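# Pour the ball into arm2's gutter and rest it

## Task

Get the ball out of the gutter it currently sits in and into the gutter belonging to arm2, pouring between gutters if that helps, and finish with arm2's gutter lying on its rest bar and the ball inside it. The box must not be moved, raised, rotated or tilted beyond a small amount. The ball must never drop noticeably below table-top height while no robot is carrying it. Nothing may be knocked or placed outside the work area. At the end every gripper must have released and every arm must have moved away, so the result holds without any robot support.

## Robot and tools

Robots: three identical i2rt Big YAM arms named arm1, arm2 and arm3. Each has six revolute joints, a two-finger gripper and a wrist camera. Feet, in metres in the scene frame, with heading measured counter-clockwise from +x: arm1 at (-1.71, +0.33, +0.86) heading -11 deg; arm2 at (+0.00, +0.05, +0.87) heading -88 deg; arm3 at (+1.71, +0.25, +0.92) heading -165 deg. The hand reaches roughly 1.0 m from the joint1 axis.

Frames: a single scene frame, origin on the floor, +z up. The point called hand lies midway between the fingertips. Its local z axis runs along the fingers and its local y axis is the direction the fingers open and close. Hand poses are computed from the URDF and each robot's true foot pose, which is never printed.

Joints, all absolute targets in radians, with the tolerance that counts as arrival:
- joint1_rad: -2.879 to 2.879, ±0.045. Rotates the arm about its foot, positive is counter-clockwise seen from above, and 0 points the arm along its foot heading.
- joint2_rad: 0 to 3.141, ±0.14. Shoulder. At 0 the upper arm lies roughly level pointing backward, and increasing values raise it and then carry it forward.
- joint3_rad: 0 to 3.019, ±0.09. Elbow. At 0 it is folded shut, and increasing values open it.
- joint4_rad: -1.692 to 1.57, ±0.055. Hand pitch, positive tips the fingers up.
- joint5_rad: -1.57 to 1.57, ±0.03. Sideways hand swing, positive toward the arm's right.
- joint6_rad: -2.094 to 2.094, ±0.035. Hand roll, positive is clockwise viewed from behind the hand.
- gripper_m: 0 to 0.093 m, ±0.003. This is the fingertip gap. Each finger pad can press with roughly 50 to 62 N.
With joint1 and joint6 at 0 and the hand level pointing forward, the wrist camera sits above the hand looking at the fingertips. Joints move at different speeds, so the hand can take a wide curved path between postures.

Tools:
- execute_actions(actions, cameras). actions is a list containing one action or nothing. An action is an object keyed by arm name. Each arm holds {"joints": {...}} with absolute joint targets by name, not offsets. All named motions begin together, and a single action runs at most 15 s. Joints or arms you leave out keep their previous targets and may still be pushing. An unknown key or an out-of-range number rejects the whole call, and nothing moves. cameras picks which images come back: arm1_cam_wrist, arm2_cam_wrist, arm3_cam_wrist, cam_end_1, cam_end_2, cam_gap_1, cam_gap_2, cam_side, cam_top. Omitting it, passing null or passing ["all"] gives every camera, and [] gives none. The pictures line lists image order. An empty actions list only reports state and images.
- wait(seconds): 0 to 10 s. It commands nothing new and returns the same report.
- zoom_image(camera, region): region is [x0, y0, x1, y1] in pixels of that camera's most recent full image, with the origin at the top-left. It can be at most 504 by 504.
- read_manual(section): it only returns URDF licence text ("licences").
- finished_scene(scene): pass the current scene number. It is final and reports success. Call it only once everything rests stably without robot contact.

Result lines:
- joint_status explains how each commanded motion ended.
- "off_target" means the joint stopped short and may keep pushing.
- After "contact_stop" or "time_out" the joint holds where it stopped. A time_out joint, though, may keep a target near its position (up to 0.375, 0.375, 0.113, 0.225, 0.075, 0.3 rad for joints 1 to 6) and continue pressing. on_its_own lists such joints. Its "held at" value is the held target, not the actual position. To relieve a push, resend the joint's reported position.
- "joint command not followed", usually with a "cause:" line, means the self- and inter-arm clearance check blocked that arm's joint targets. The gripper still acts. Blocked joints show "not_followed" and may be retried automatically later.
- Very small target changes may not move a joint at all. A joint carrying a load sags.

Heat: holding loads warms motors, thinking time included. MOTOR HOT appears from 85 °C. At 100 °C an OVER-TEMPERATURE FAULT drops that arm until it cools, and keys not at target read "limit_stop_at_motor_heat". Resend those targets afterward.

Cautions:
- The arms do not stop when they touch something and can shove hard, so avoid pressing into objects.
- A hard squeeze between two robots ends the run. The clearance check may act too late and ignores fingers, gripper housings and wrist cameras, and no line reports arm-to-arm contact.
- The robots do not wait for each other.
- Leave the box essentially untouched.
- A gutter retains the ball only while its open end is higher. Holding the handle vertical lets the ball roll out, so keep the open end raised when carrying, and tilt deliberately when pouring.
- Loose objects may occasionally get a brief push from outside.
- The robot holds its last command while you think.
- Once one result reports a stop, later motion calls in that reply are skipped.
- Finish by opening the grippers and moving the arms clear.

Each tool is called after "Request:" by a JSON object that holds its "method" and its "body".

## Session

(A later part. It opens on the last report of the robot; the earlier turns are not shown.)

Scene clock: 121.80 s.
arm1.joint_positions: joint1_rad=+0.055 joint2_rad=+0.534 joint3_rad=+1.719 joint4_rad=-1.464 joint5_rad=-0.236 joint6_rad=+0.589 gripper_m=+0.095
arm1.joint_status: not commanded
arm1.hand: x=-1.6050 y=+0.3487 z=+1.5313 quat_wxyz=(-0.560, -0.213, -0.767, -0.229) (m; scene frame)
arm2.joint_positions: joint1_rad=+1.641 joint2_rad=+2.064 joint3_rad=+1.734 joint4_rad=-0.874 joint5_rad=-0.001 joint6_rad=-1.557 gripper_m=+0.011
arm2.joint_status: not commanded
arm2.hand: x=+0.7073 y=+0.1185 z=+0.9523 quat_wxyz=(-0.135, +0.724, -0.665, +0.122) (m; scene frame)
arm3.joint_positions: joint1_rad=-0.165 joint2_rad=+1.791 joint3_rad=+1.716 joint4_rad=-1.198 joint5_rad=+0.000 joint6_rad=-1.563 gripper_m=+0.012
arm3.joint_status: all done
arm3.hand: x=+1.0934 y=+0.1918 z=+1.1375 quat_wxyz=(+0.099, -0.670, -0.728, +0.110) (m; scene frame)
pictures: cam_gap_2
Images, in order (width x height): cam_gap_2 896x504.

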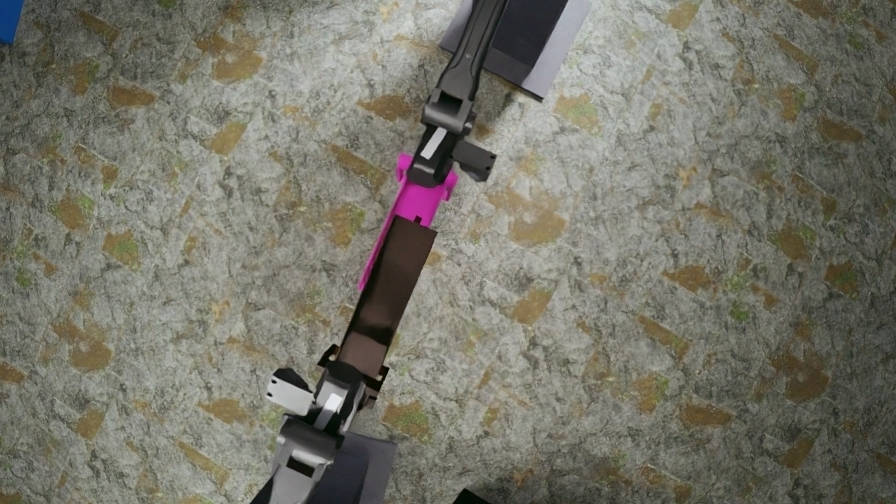

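Request:
{"method": "execute_actions", "body": {"actions": [{"arm3":{"joints":{"joint4_rad":-1.41}}}], "cameras": []}}

Request:
{"method": "wait", "body": {"seconds": 2}}

Request:
{"method": "zoom_image", "body": {"camera": "cam_side", "region": [430, 170, 680, 300]}}

Scene clock: 131.63 s.
arm1.joint_positions: joint1_rad=+0.055 joint2_rad=+0.534 joint3_rad=+1.719 joint4_rad=-1.464 joint5_rad=-0.236 joint6_rad=+0.589 gripper_m=+0.095
arm1.joint_status: not commanded
arm1.hand: x=-1.6050 y=+0.3487 z=+1.5313 quat_wxyz=(-0.560, -0.213, -0.767, -0.229) (m; scene frame)
arm2.joint_positions: joint1_rad=+1.641 joint2_rad=+2.064 joint3_rad=+1.734 joint4_rad=-0.874 joint5_rad=-0.001 joint6_rad=-1.557 gripper_m=+0.011
arm2.joint_status: not commanded
arm2.hand: x=+0.7073 y=+0.1185 z=+0.9523 quat_wxyz=(-0.135, +0.724, -0.665, +0.122) (m; scene frame)
arm3.joint_positions: joint1_rad=-0.165 joint2_rad=+1.791 joint3_rad=+1.718 joint4_rad=-1.403 joint5_rad=+0.000 joint6_rad=-1.563 gripper_m=+0.012
arm3.joint_status: all done
arm3.hand: x=+1.1422 y=+0.1962 z=+1.1286 quat_wxyz=(+0.031, -0.676, -0.735, +0.035) (m; scene frame)
pictures: none
No camera images: the call's "cameras" was empty. Leave "cameras" out to get every camera's image.

Scene clock: 133.63 s.
arm1.joint_positions: joint1_rad=+0.055 joint2_rad=+0.534 joint3_rad=+1.719 joint4_rad=-1.464 joint5_rad=-0.236 joint6_rad=+0.589 gripper_m=+0.095
arm1.joint_status: not commanded
arm1.hand: x=-1.6050 y=+0.3487 z=+1.5313 quat_wxyz=(-0.560, -0.213, -0.767, -0.229) (m; scene frame)
arm2.joint_positions: joint1_rad=+1.641 joint2_rad=+2.064 joint3_rad=+1.734 joint4_rad=-0.872 joint5_rad=+0.000 joint6_rad=-1.560 gripper_m=+0.011
arm2.joint_status: not commanded
arm2.hand: x=+0.7076 y=+0.1186 z=+0.9524 quat_wxyz=(-0.135, +0.725, -0.664, +0.123) (m; scene frame)
arm3.joint_positions: joint1_rad=-0.165 joint2_rad=+1.791 joint3_rad=+1.722 joint4_rad=-1.405 joint5_rad=+0.000 joint6_rad=-1.563 gripper_m=+0.012
arm3.joint_status: all done
arm3.hand: x=+1.1417 y=+0.1962 z=+1.1299 quat_wxyz=(+0.032, -0.676, -0.735, +0.036) (m; scene frame)
wait: 2.00 s; at rest by 0.27 s
pictures: arm1_cam_wrist, arm2_cam_wrist, arm3_cam_wrist, cam_end_1, cam_end_2, cam_gap_1, cam_gap_2, cam_side, cam_top
Images, in order (width x height): arm1_cam_wrist 504x504, arm2_cam_wrist 504x504, arm3_cam_wrist 504x504, cam_end_1 896x504, cam_end_2 896x504, cam_gap_1 896x504, cam_gap_2 896x504, cam_side 896x504, cam_top 896x504.

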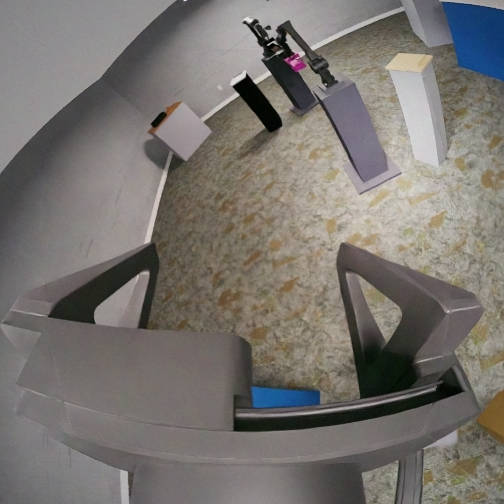

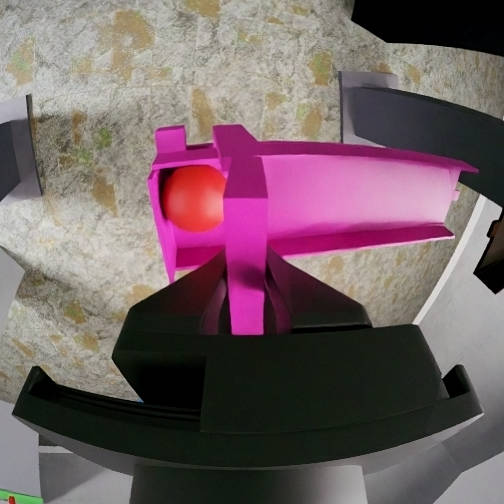

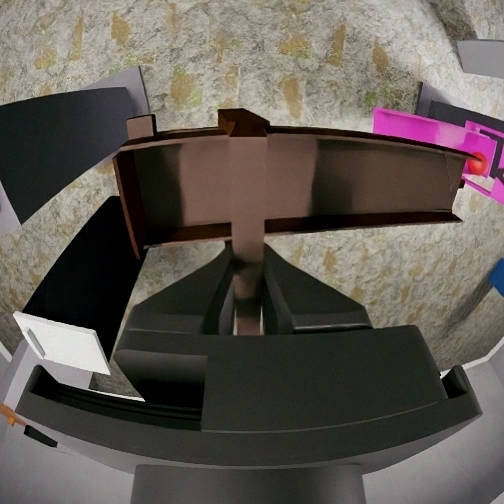

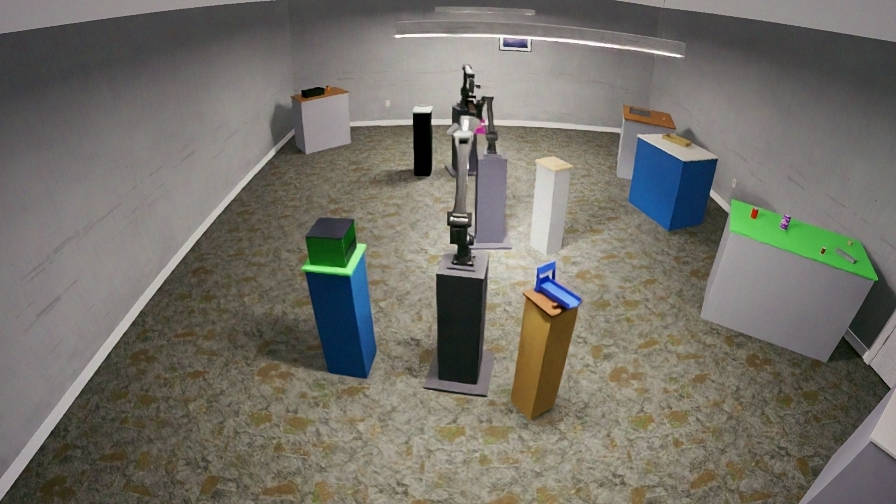

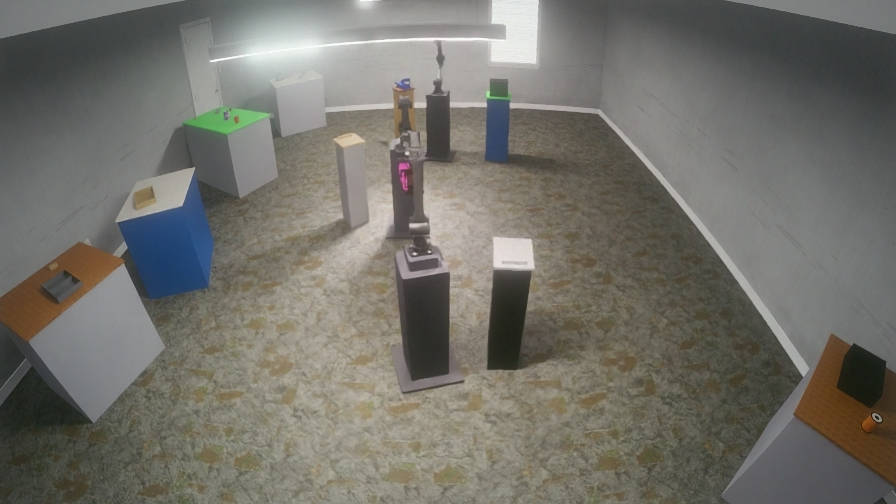

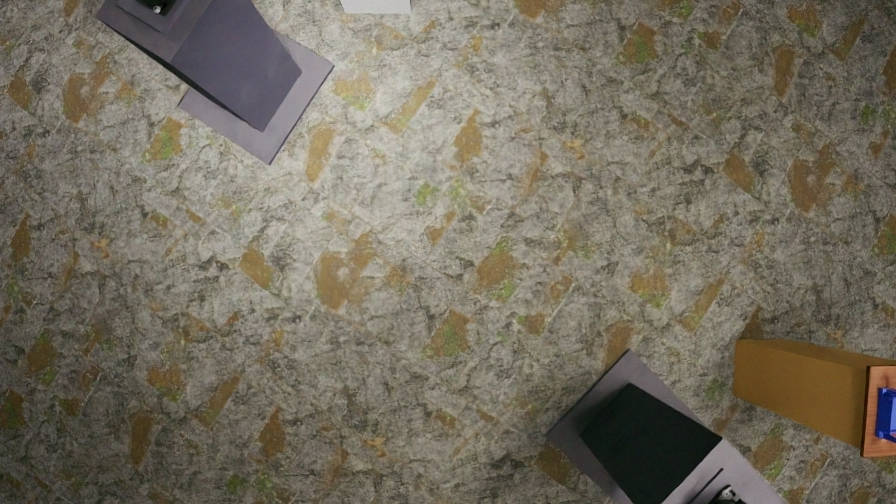

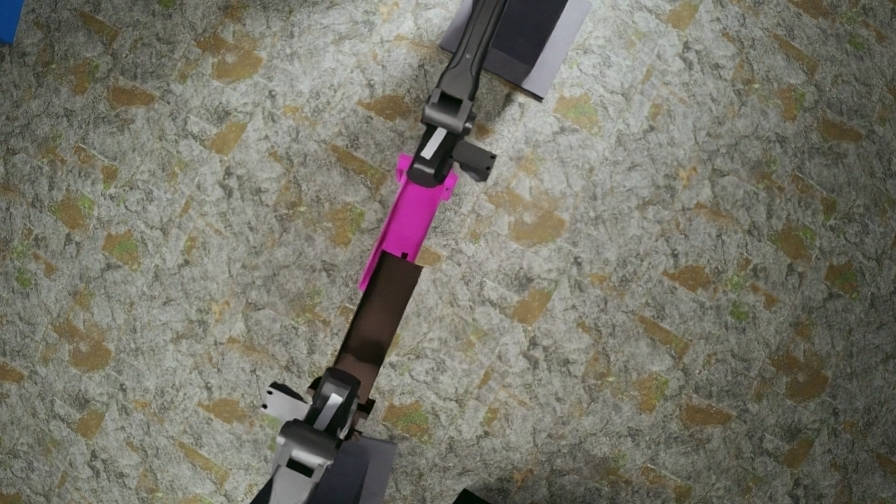

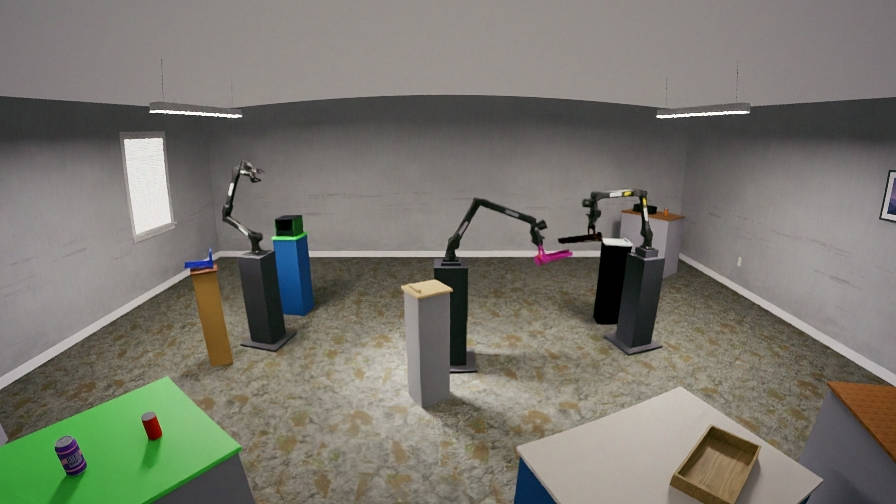

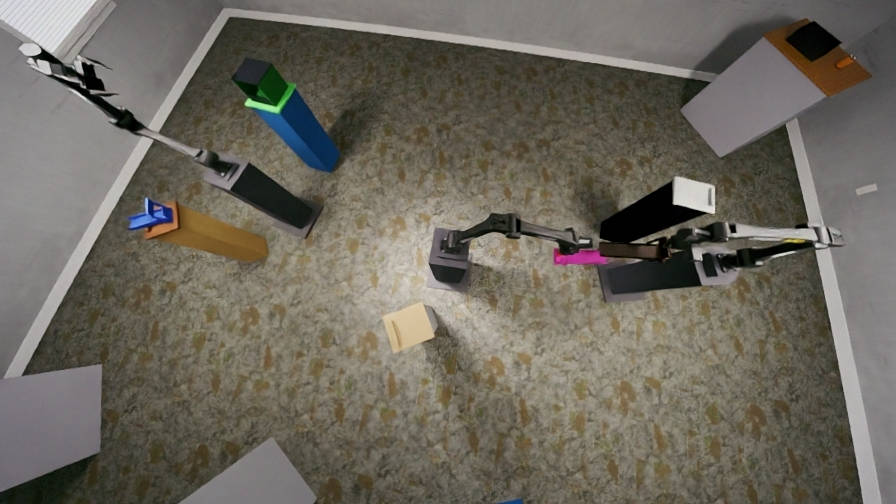

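Region (430, 170, 680, 300) of cam_side's 896x504 image, scaled by 2.016, with more detail than that image has; it fills the top 262 rows of this view, and the rest is white.

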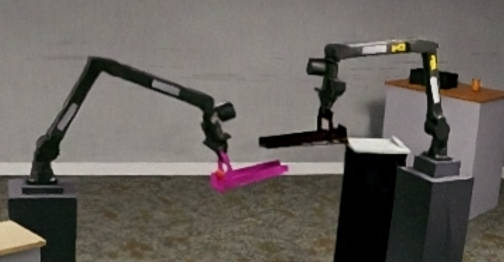

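Request:
{"method": "execute_actions", "body": {"actions": [{"arm3":{"joints":{"joint2_rad":1.5,"joint3_rad":1.6,"joint4_rad":-1.4}}}], "cameras": []}}

Request:
{"method": "execute_actions", "body": {"actions": [{"arm2":{"joints":{"joint2_rad":1.7,"joint3_rad":1.75,"joint4_rad":-1.2}},"arm3":{"joints":{"joint1_rad":-1.487,"joint5_rad":0.26,"joint6_rad":0.425,"joint3_rad":1.75,"joint4_rad":-1.6}}}], "cameras": []}}

Request:
{"method": "execute_actions", "body": {"actions": [{"arm2":{"joints":{"joint1_rad":0.7}},"arm3":{"joints":{"joint2_rad":1.85,"joint3_rad":1.72,"joint4_rad":-1.49}}}], "cameras": []}}

Request:
{"method": "execute_actions", "body": {"actions": [{"arm2":{"joints":{"joint1_rad":-0.163,"joint5_rad":0.2,"joint6_rad":-1.0}},"arm3":{"joints":{"joint3_rad":1.49,"joint4_rad":-1.25}}}], "cameras": ["arm3_cam_wrist","cam_end_2"]}}

Request:
{"method": "execute_actions", "body": {"actions": [{"arm2":{"joints":{"joint5_rad":0.28,"joint6_rad":-0.475}}}], "cameras": []}}

Request:
{"method": "execute_actions", "body": {"actions": [{"arm2":{"joints":{"joint2_rad":1.69,"joint3_rad":1.56,"joint4_rad":-1.27}}}], "cameras": ["arm2_cam_wrist","cam_side"]}}

Scene clock: 159.27 s.
arm1.joint_positions: joint1_rad=+0.055 joint2_rad=+0.534 joint3_rad=+1.719 joint4_rad=-1.464 joint5_rad=-0.236 joint6_rad=+0.589 gripper_m=+0.095
arm1.joint_status: not commanded
arm1.hand: x=-1.6050 y=+0.3487 z=+1.5313 quat_wxyz=(-0.560, -0.213, -0.767, -0.229) (m; scene frame)
arm2.joint_positions: joint1_rad=+1.641 joint2_rad=+2.064 joint3_rad=+1.734 joint4_rad=-0.872 joint5_rad=+0.000 joint6_rad=-1.560 gripper_m=+0.011
arm2.joint_status: not commanded
arm2.hand: x=+0.7076 y=+0.1186 z=+0.9524 quat_wxyz=(-0.135, +0.725, -0.664, +0.123) (m; scene frame)
arm3.joint_positions: joint1_rad=-0.165 joint2_rad=+1.497 joint3_rad=+1.590 joint4_rad=-1.403 joint5_rad=+0.000 joint6_rad=-1.563 gripper_m=+0.012
arm3.joint_status: all done
arm3.hand: x=+1.2114 y=+0.2026 z=+1.2271 quat_wxyz=(+0.087, -0.671, -0.730, +0.097) (m; scene frame)
pictures: none
No camera images: the call's "cameras" was empty. Leave "cameras" out to get every camera's image.

Scene clock: 161.60 s.
arm1.joint_positions: joint1_rad=+0.055 joint2_rad=+0.534 joint3_rad=+1.719 joint4_rad=-1.464 joint5_rad=-0.236 joint6_rad=+0.589 gripper_m=+0.095
arm1.joint_status: not commanded
arm1.hand: x=-1.6050 y=+0.3487 z=+1.5313 quat_wxyz=(-0.560, -0.213, -0.767, -0.229) (m; scene frame)
arm2.joint_positions: joint1_rad=+1.641 joint2_rad=+1.718 joint3_rad=+1.722 joint4_rad=-1.193 joint5_rad=+0.000 joint6_rad=-1.560 gripper_m=+0.011
arm2.joint_status: all done
arm2.hand: x=+0.6157 y=+0.1104 z=+1.1420 quat_wxyz=(-0.140, +0.724, -0.664, +0.128) (m; scene frame)
arm3.joint_positions: joint1_rad=-1.493 joint2_rad=+1.511 joint3_rad=+1.686 joint4_rad=-1.593 joint5_rad=+0.258 joint6_rad=+0.415 gripper_m=+0.012
arm3.joint_status: all done
arm3.hand: x=+1.5992 y=+0.7160 z=+1.2577 quat_wxyz=(+0.148, -0.663, +0.733, +0.018) (m; scene frame)
pictures: none
No camera images: the call's "cameras" was empty. Leave "cameras" out to get every camera's image.

Scene clock: 163.27 s.
arm1.joint_positions: joint1_rad=+0.055 joint2_rad=+0.534 joint3_rad=+1.719 joint4_rad=-1.464 joint5_rad=-0.236 joint6_rad=+0.589 gripper_m=+0.095
arm1.joint_status: not commanded
arm1.hand: x=-1.6050 y=+0.3487 z=+1.5313 quat_wxyz=(-0.560, -0.213, -0.767, -0.229) (m; scene frame)
arm2.joint_positions: joint1_rad=+0.693 joint2_rad=+1.718 joint3_rad=+1.722 joint4_rad=-1.193 joint5_rad=+0.003 joint6_rad=-1.560 gripper_m=+0.011
arm2.joint_status: all done
arm2.hand: x=+0.4069 y=-0.4147 z=+1.1441 quat_wxyz=(-0.066, +0.341, -0.921, +0.179) (m; scene frame)
arm3.joint_positions: joint1_rad=-1.493 joint2_rad=+1.884 joint3_rad=+1.686 joint4_rad=-1.492 joint5_rad=+0.255 joint6_rad=+0.416 gripper_m=+0.012
arm3.joint_status: all done
arm3.hand: x=+1.5761 y=+0.7812 z=+1.0721 quat_wxyz=(+0.093, -0.677, +0.723, -0.105) (m; scene frame)
pictures: none
No camera images: the call's "cameras" was empty. Leave "cameras" out to get every camera's image.

Scene clock: 164.90 s.
arm1.joint_positions: joint1_rad=+0.055 joint2_rad=+0.534 joint3_rad=+1.719 joint4_rad=-1.464 joint5_rad=-0.236 joint6_rad=+0.589 gripper_m=+0.095
arm1.joint_status: not commanded
arm1.hand: x=-1.6050 y=+0.3487 z=+1.5313 quat_wxyz=(-0.560, -0.213, -0.767, -0.229) (m; scene frame)
arm2.joint_positions: joint1_rad=-0.168 joint2_rad=+1.718 joint3_rad=+1.722 joint4_rad=-1.193 joint5_rad=+0.199 joint6_rad=-1.014 gripper_m=+0.011
arm2.joint_status: all done
arm2.hand: x=-0.1210 y=-0.5550 z=+1.1481 quat_wxyz=(+0.056, -0.352, -0.911, +0.207) (m; scene frame)
arm3.joint_positions: joint1_rad=-1.493 joint2_rad=+1.870 joint3_rad=+1.474 joint4_rad=-1.257 joint5_rad=+0.255 joint6_rad=+0.416 gripper_m=+0.012
arm3.joint_status: all done
arm3.hand: x=+1.5821 y=+0.7643 z=+1.0016 quat_wxyz=(+0.100, -0.675, +0.725, -0.088) (m; scene frame)
pictures: arm3_cam_wrist, cam_end_2
Images, in order (width x height): arm3_cam_wrist 504x504, cam_end_2 896x504.

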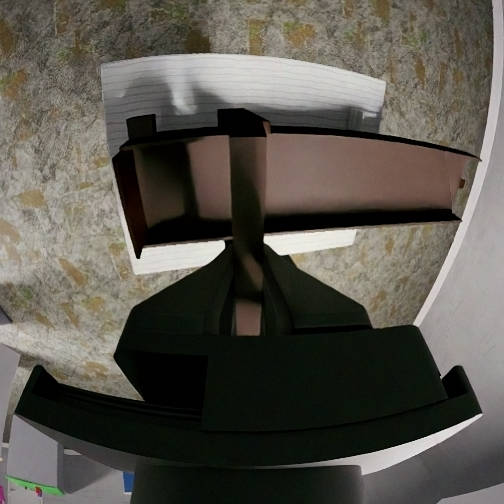

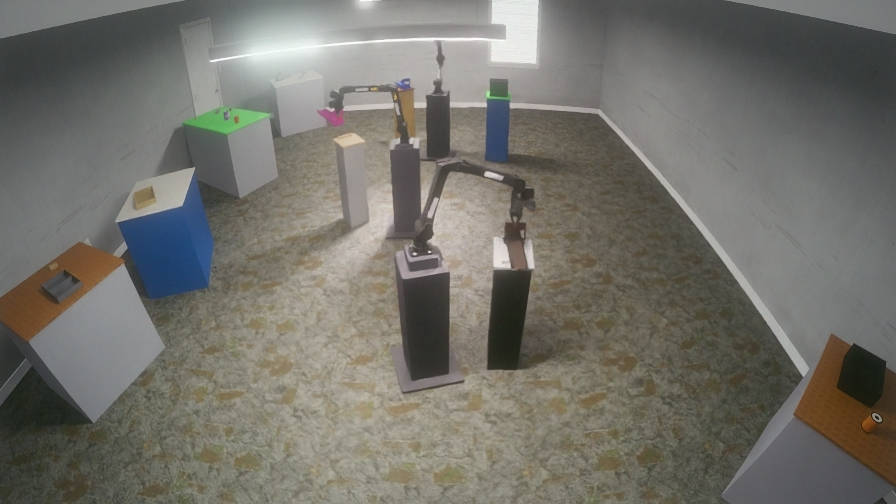

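Scene clock: 166.43 s.
arm1.joint_positions: joint1_rad=+0.055 joint2_rad=+0.534 joint3_rad=+1.719 joint4_rad=-1.464 joint5_rad=-0.236 joint6_rad=+0.589 gripper_m=+0.095
arm1.joint_status: not commanded
arm1.hand: x=-1.6050 y=+0.3487 z=+1.5313 quat_wxyz=(-0.560, -0.213, -0.767, -0.229) (m; scene frame)
arm2.joint_positions: joint1_rad=-0.168 joint2_rad=+1.718 joint3_rad=+1.722 joint4_rad=-1.193 joint5_rad=+0.272 joint6_rad=-0.489 gripper_m=+0.011
arm2.joint_status: all done
arm2.hand: x=-0.1329 y=-0.5522 z=+1.1508 quat_wxyz=(+0.033, -0.580, -0.781, +0.230) (m; scene frame)
arm3.joint_positions: joint1_rad=-1.493 joint2_rad=+1.870 joint3_rad=+1.474 joint4_rad=-1.257 joint5_rad=+0.255 joint6_rad=+0.416 gripper_m=+0.012
arm3.joint_status: not commanded
arm3.hand: x=+1.5821 y=+0.7643 z=+1.0016 quat_wxyz=(+0.100, -0.675, +0.725, -0.088) (m; scene frame)
pictures: none
No camera images: the call's "cameras" was empty. Leave "cameras" out to get every camera's image.

Scene clock: 167.57 s.
arm1.joint_positions: joint1_rad=+0.055 joint2_rad=+0.534 joint3_rad=+1.719 joint4_rad=-1.464 joint5_rad=-0.236 joint6_rad=+0.589 gripper_m=+0.095
arm1.joint_status: not commanded
arm1.hand: x=-1.6050 y=+0.3487 z=+1.5313 quat_wxyz=(-0.560, -0.213, -0.767, -0.229) (m; scene frame)
arm2.joint_positions: joint1_rad=-0.168 joint2_rad=+1.710 joint3_rad=+1.538 joint4_rad=-1.265 joint5_rad=+0.274 joint6_rad=-0.488 gripper_m=+0.011
arm2.joint_status: all done
arm2.hand: x=-0.1239 y=-0.4871 z=+1.0696 quat_wxyz=(+0.091, -0.576, -0.803, +0.122) (m; scene frame)
arm3.joint_positions: joint1_rad=-1.493 joint2_rad=+1.870 joint3_rad=+1.474 joint4_rad=-1.257 joint5_rad=+0.255 joint6_rad=+0.416 gripper_m=+0.012
arm3.joint_status: not commanded
arm3.hand: x=+1.5821 y=+0.7643 z=+1.0016 quat_wxyz=(+0.100, -0.675, +0.725, -0.088) (m; scene frame)
pictures: arm2_cam_wrist, cam_side
Images, in order (width x height): arm2_cam_wrist 504x504, cam_side 896x504.

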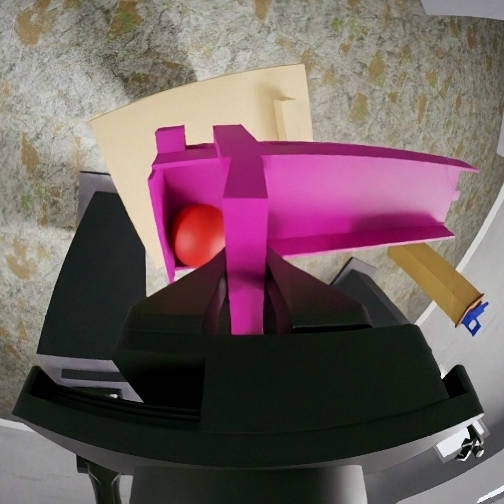

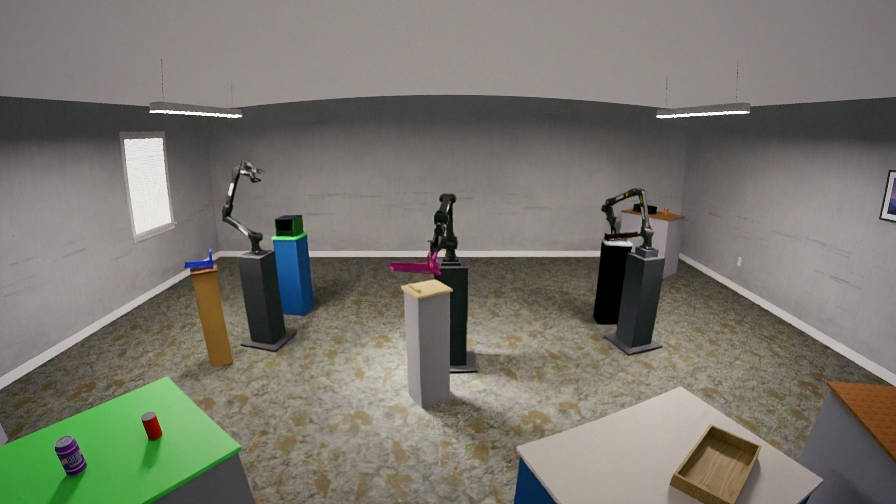

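Request:
{"method": "execute_actions", "body": {"actions": [{"arm2":{"joints":{"joint2_rad":1.75,"joint3_rad":1.37,"joint4_rad":-1.03}},"arm3":{"joints":{"joint3_rad":1.45,"joint4_rad":-1.22}}}], "cameras": ["arm2_cam_wrist","cam_side","cam_end_2"]}}

Request:
{"method": "zoom_image", "body": {"camera": "cam_side", "region": [370, 190, 510, 320]}}

Request:
{"method": "zoom_image", "body": {"camera": "cam_end_2", "region": [440, 160, 600, 300]}}

Scene clock: 177.93 s.
arm1.joint_positions: joint1_rad=+0.055 joint2_rad=+0.534 joint3_rad=+1.719 joint4_rad=-1.464 joint5_rad=-0.236 joint6_rad=+0.589 gripper_m=+0.095
arm1.joint_status: not commanded
arm1.hand: x=-1.6050 y=+0.3487 z=+1.5313 quat_wxyz=(-0.560, -0.213, -0.767, -0.229) (m; scene frame)
arm2.joint_positions: joint1_rad=-0.169 joint2_rad=+1.767 joint3_rad=+1.355 joint4_rad=-1.049 joint5_rad=+0.278 joint6_rad=-0.487 gripper_m=+0.011
arm2.joint_status: all done
arm2.hand: x=-0.1235 y=-0.4757 z=+0.9739 quat_wxyz=(+0.098, -0.575, -0.804, +0.113) (m; scene frame)
arm3.joint_positions: joint1_rad=-1.493 joint2_rad=+1.870 joint3_rad=+1.453 joint4_rad=-1.228 joint5_rad=+0.257 joint6_rad=+0.418 gripper_m=+0.012
arm3.joint_status: all done
arm3.hand: x=+1.5826 y=+0.7630 z=+0.9941 quat_wxyz=(+0.103, -0.675, +0.726, -0.085) (m; scene frame)
pictures: arm2_cam_wrist, cam_end_2, cam_side
Images, in order (width x height): arm2_cam_wrist 504x504, cam_end_2 896x504, cam_side 896x504.

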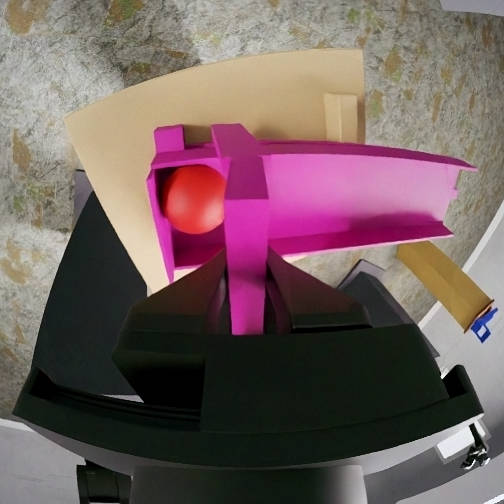

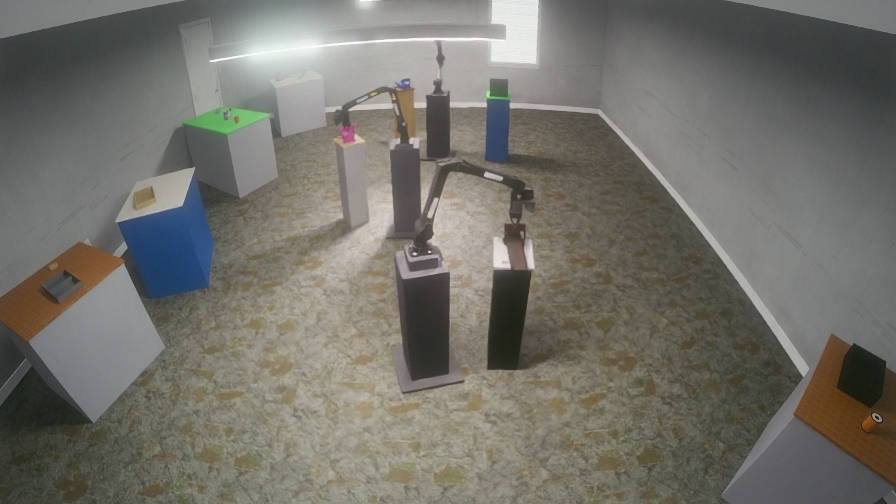

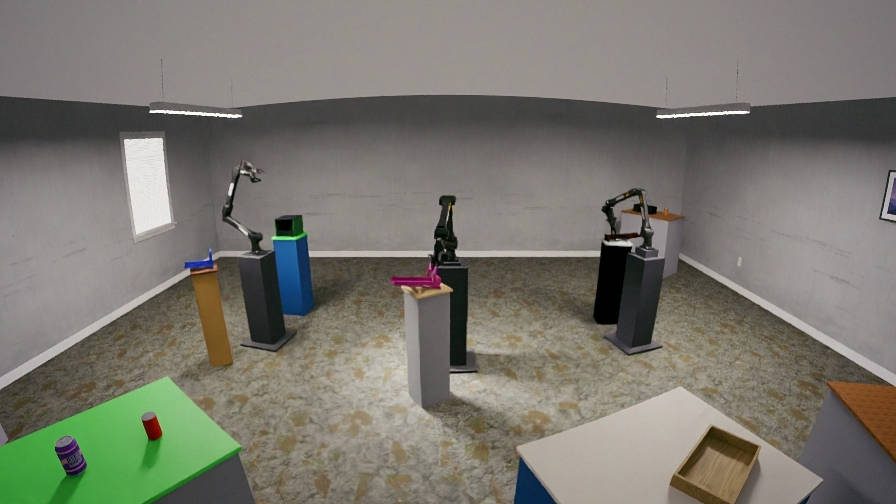

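Region (370, 190, 510, 320) of cam_side's 896x504 image, scaled by 3.600, with more detail than that image has; it fills the top 468 rows of this view, and the rest is white.

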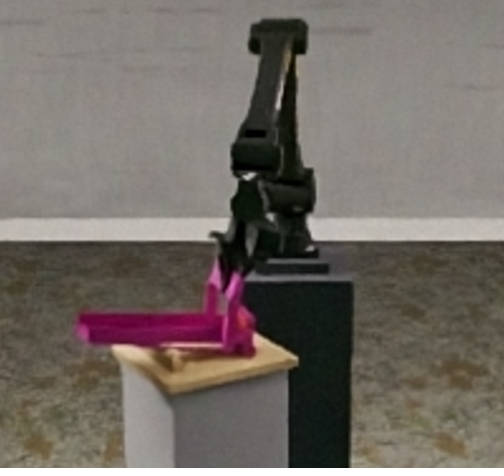

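Region (440, 160, 600, 300) of cam_end_2's 896x504 image, scaled by 3.150, with more detail than that image has; it fills the top 441 rows of this view, and the rest is white.

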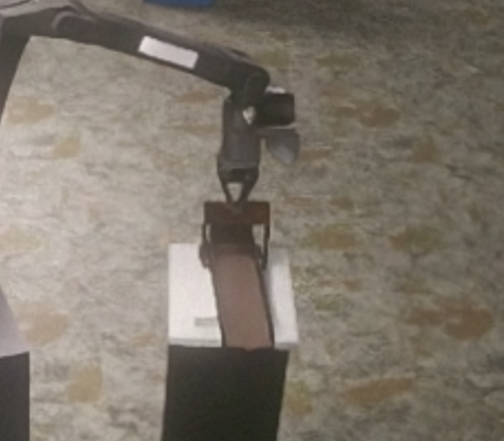

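Request:
{"method": "execute_actions", "body": {"actions": [{"arm2":{"joints":{"gripper_m":0.09}},"arm3":{"joints":{"gripper_m":0.09}}}], "cameras": []}}

Request:
{"method": "execute_actions", "body": {"actions": [{"arm2":{"joints":{"joint3_rad":1.8,"joint4_rad":-1.45}},"arm3":{"joints":{"joint3_rad":1.9,"joint4_rad":-1.65}}}], "cameras": ["arm2_cam_wrist","arm3_cam_wrist","cam_side"]}}

Request:
{"method": "zoom_image", "body": {"camera": "cam_side", "region": [370, 190, 510, 320]}}

Scene clock: 189.13 s.
arm1.joint_positions: joint1_rad=+0.055 joint2_rad=+0.534 joint3_rad=+1.719 joint4_rad=-1.464 joint5_rad=-0.236 joint6_rad=+0.589 gripper_m=+0.095
arm1.joint_status: not commanded
arm1.hand: x=-1.6050 y=+0.3487 z=+1.5313 quat_wxyz=(-0.560, -0.213, -0.767, -0.229) (m; scene frame)
arm2.joint_positions: joint1_rad=-0.169 joint2_rad=+1.767 joint3_rad=+1.355 joint4_rad=-1.047 joint5_rad=+0.279 joint6_rad=-0.487 gripper_m=+0.090
arm2.joint_status: all done
arm2.hand: x=-0.1237 y=-0.4762 z=+0.9740 quat_wxyz=(+0.098, -0.575, -0.804, +0.114) (m; scene frame)
arm3.joint_positions: joint1_rad=-1.493 joint2_rad=+1.870 joint3_rad=+1.453 joint4_rad=-1.228 joint5_rad=+0.260 joint6_rad=+0.418 gripper_m=+0.090
arm3.joint_status: all done
arm3.hand: x=+1.5830 y=+0.7632 z=+0.9942 quat_wxyz=(+0.104, -0.675, +0.726, -0.086) (m; scene frame)
pictures: none
No camera images: the call's "cameras" was empty. Leave "cameras" out to get every camera's image.

Scene clock: 190.53 s.
arm1.joint_positions: joint1_rad=+0.055 joint2_rad=+0.534 joint3_rad=+1.719 joint4_rad=-1.464 joint5_rad=-0.236 joint6_rad=+0.589 gripper_m=+0.095
arm1.joint_status: not commanded
arm1.hand: x=-1.6050 y=+0.3487 z=+1.5313 quat_wxyz=(-0.560, -0.213, -0.767, -0.229) (m; scene frame)
arm2.joint_positions: joint1_rad=-0.169 joint2_rad=+1.754 joint3_rad=+1.750 joint4_rad=-1.436 joint5_rad=+0.279 joint6_rad=-0.487 gripper_m=+0.090
arm2.joint_status: all done
arm2.hand: x=-0.1282 y=-0.5074 z=+1.1281 quat_wxyz=(+0.094, -0.576, -0.803, +0.122) (m; scene frame)
arm3.joint_positions: joint1_rad=-1.493 joint2_rad=+1.852 joint3_rad=+1.854 joint4_rad=-1.640 joint5_rad=+0.260 joint6_rad=+0.418 gripper_m=+0.090
arm3.joint_status: all done
arm3.hand: x=+1.5736 y=+0.7900 z=+1.1529 quat_wxyz=(+0.105, -0.674, +0.726, -0.082) (m; scene frame)
pictures: arm2_cam_wrist, arm3_cam_wrist, cam_side
Images, in order (width x height): arm2_cam_wrist 504x504, arm3_cam_wrist 504x504, cam_side 896x504.

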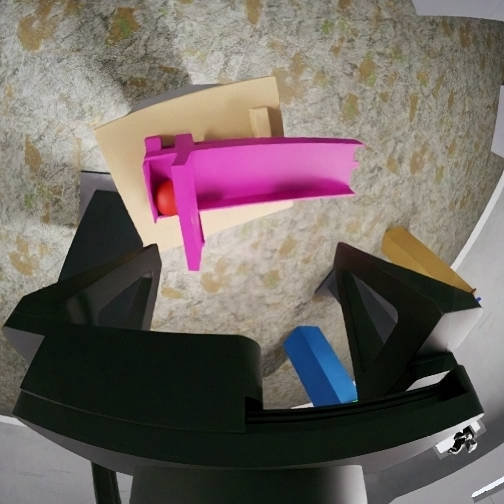

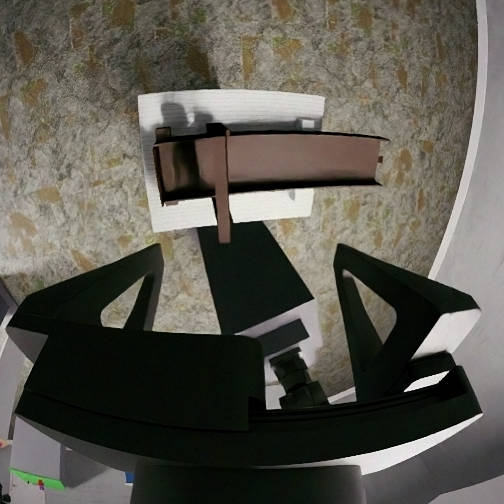

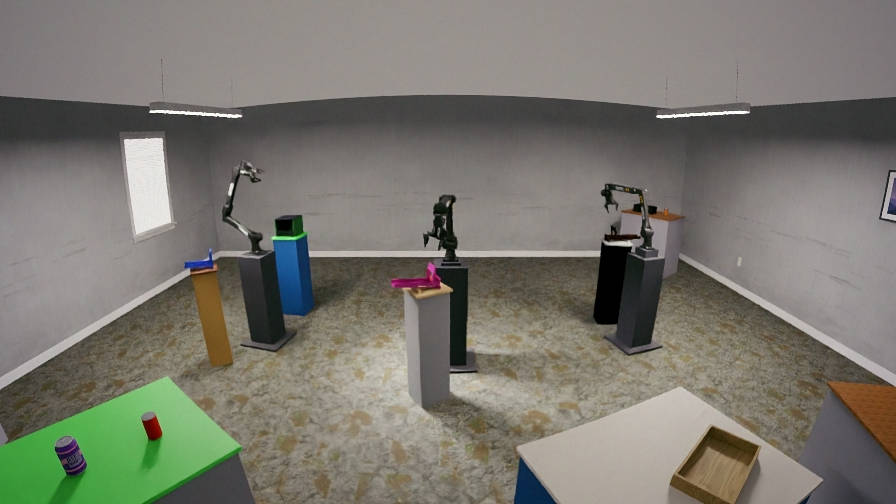

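Region (370, 190, 510, 320) of cam_side's 896x504 image, scaled by 3.600, with more detail than that image has; it fills the top 468 rows of this view, and the rest is white.

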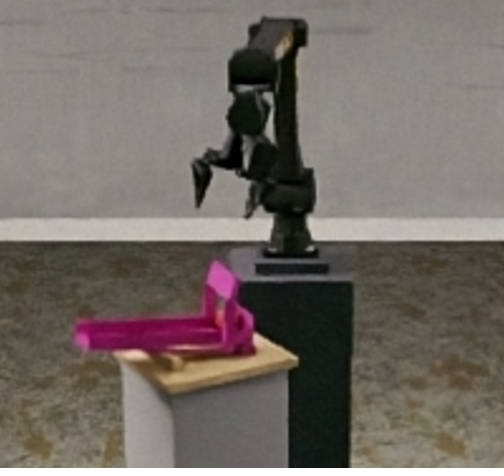

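Request:
{"method": "finished_scene", "body": {"scene": 2}}

The scene is finished: the task was done.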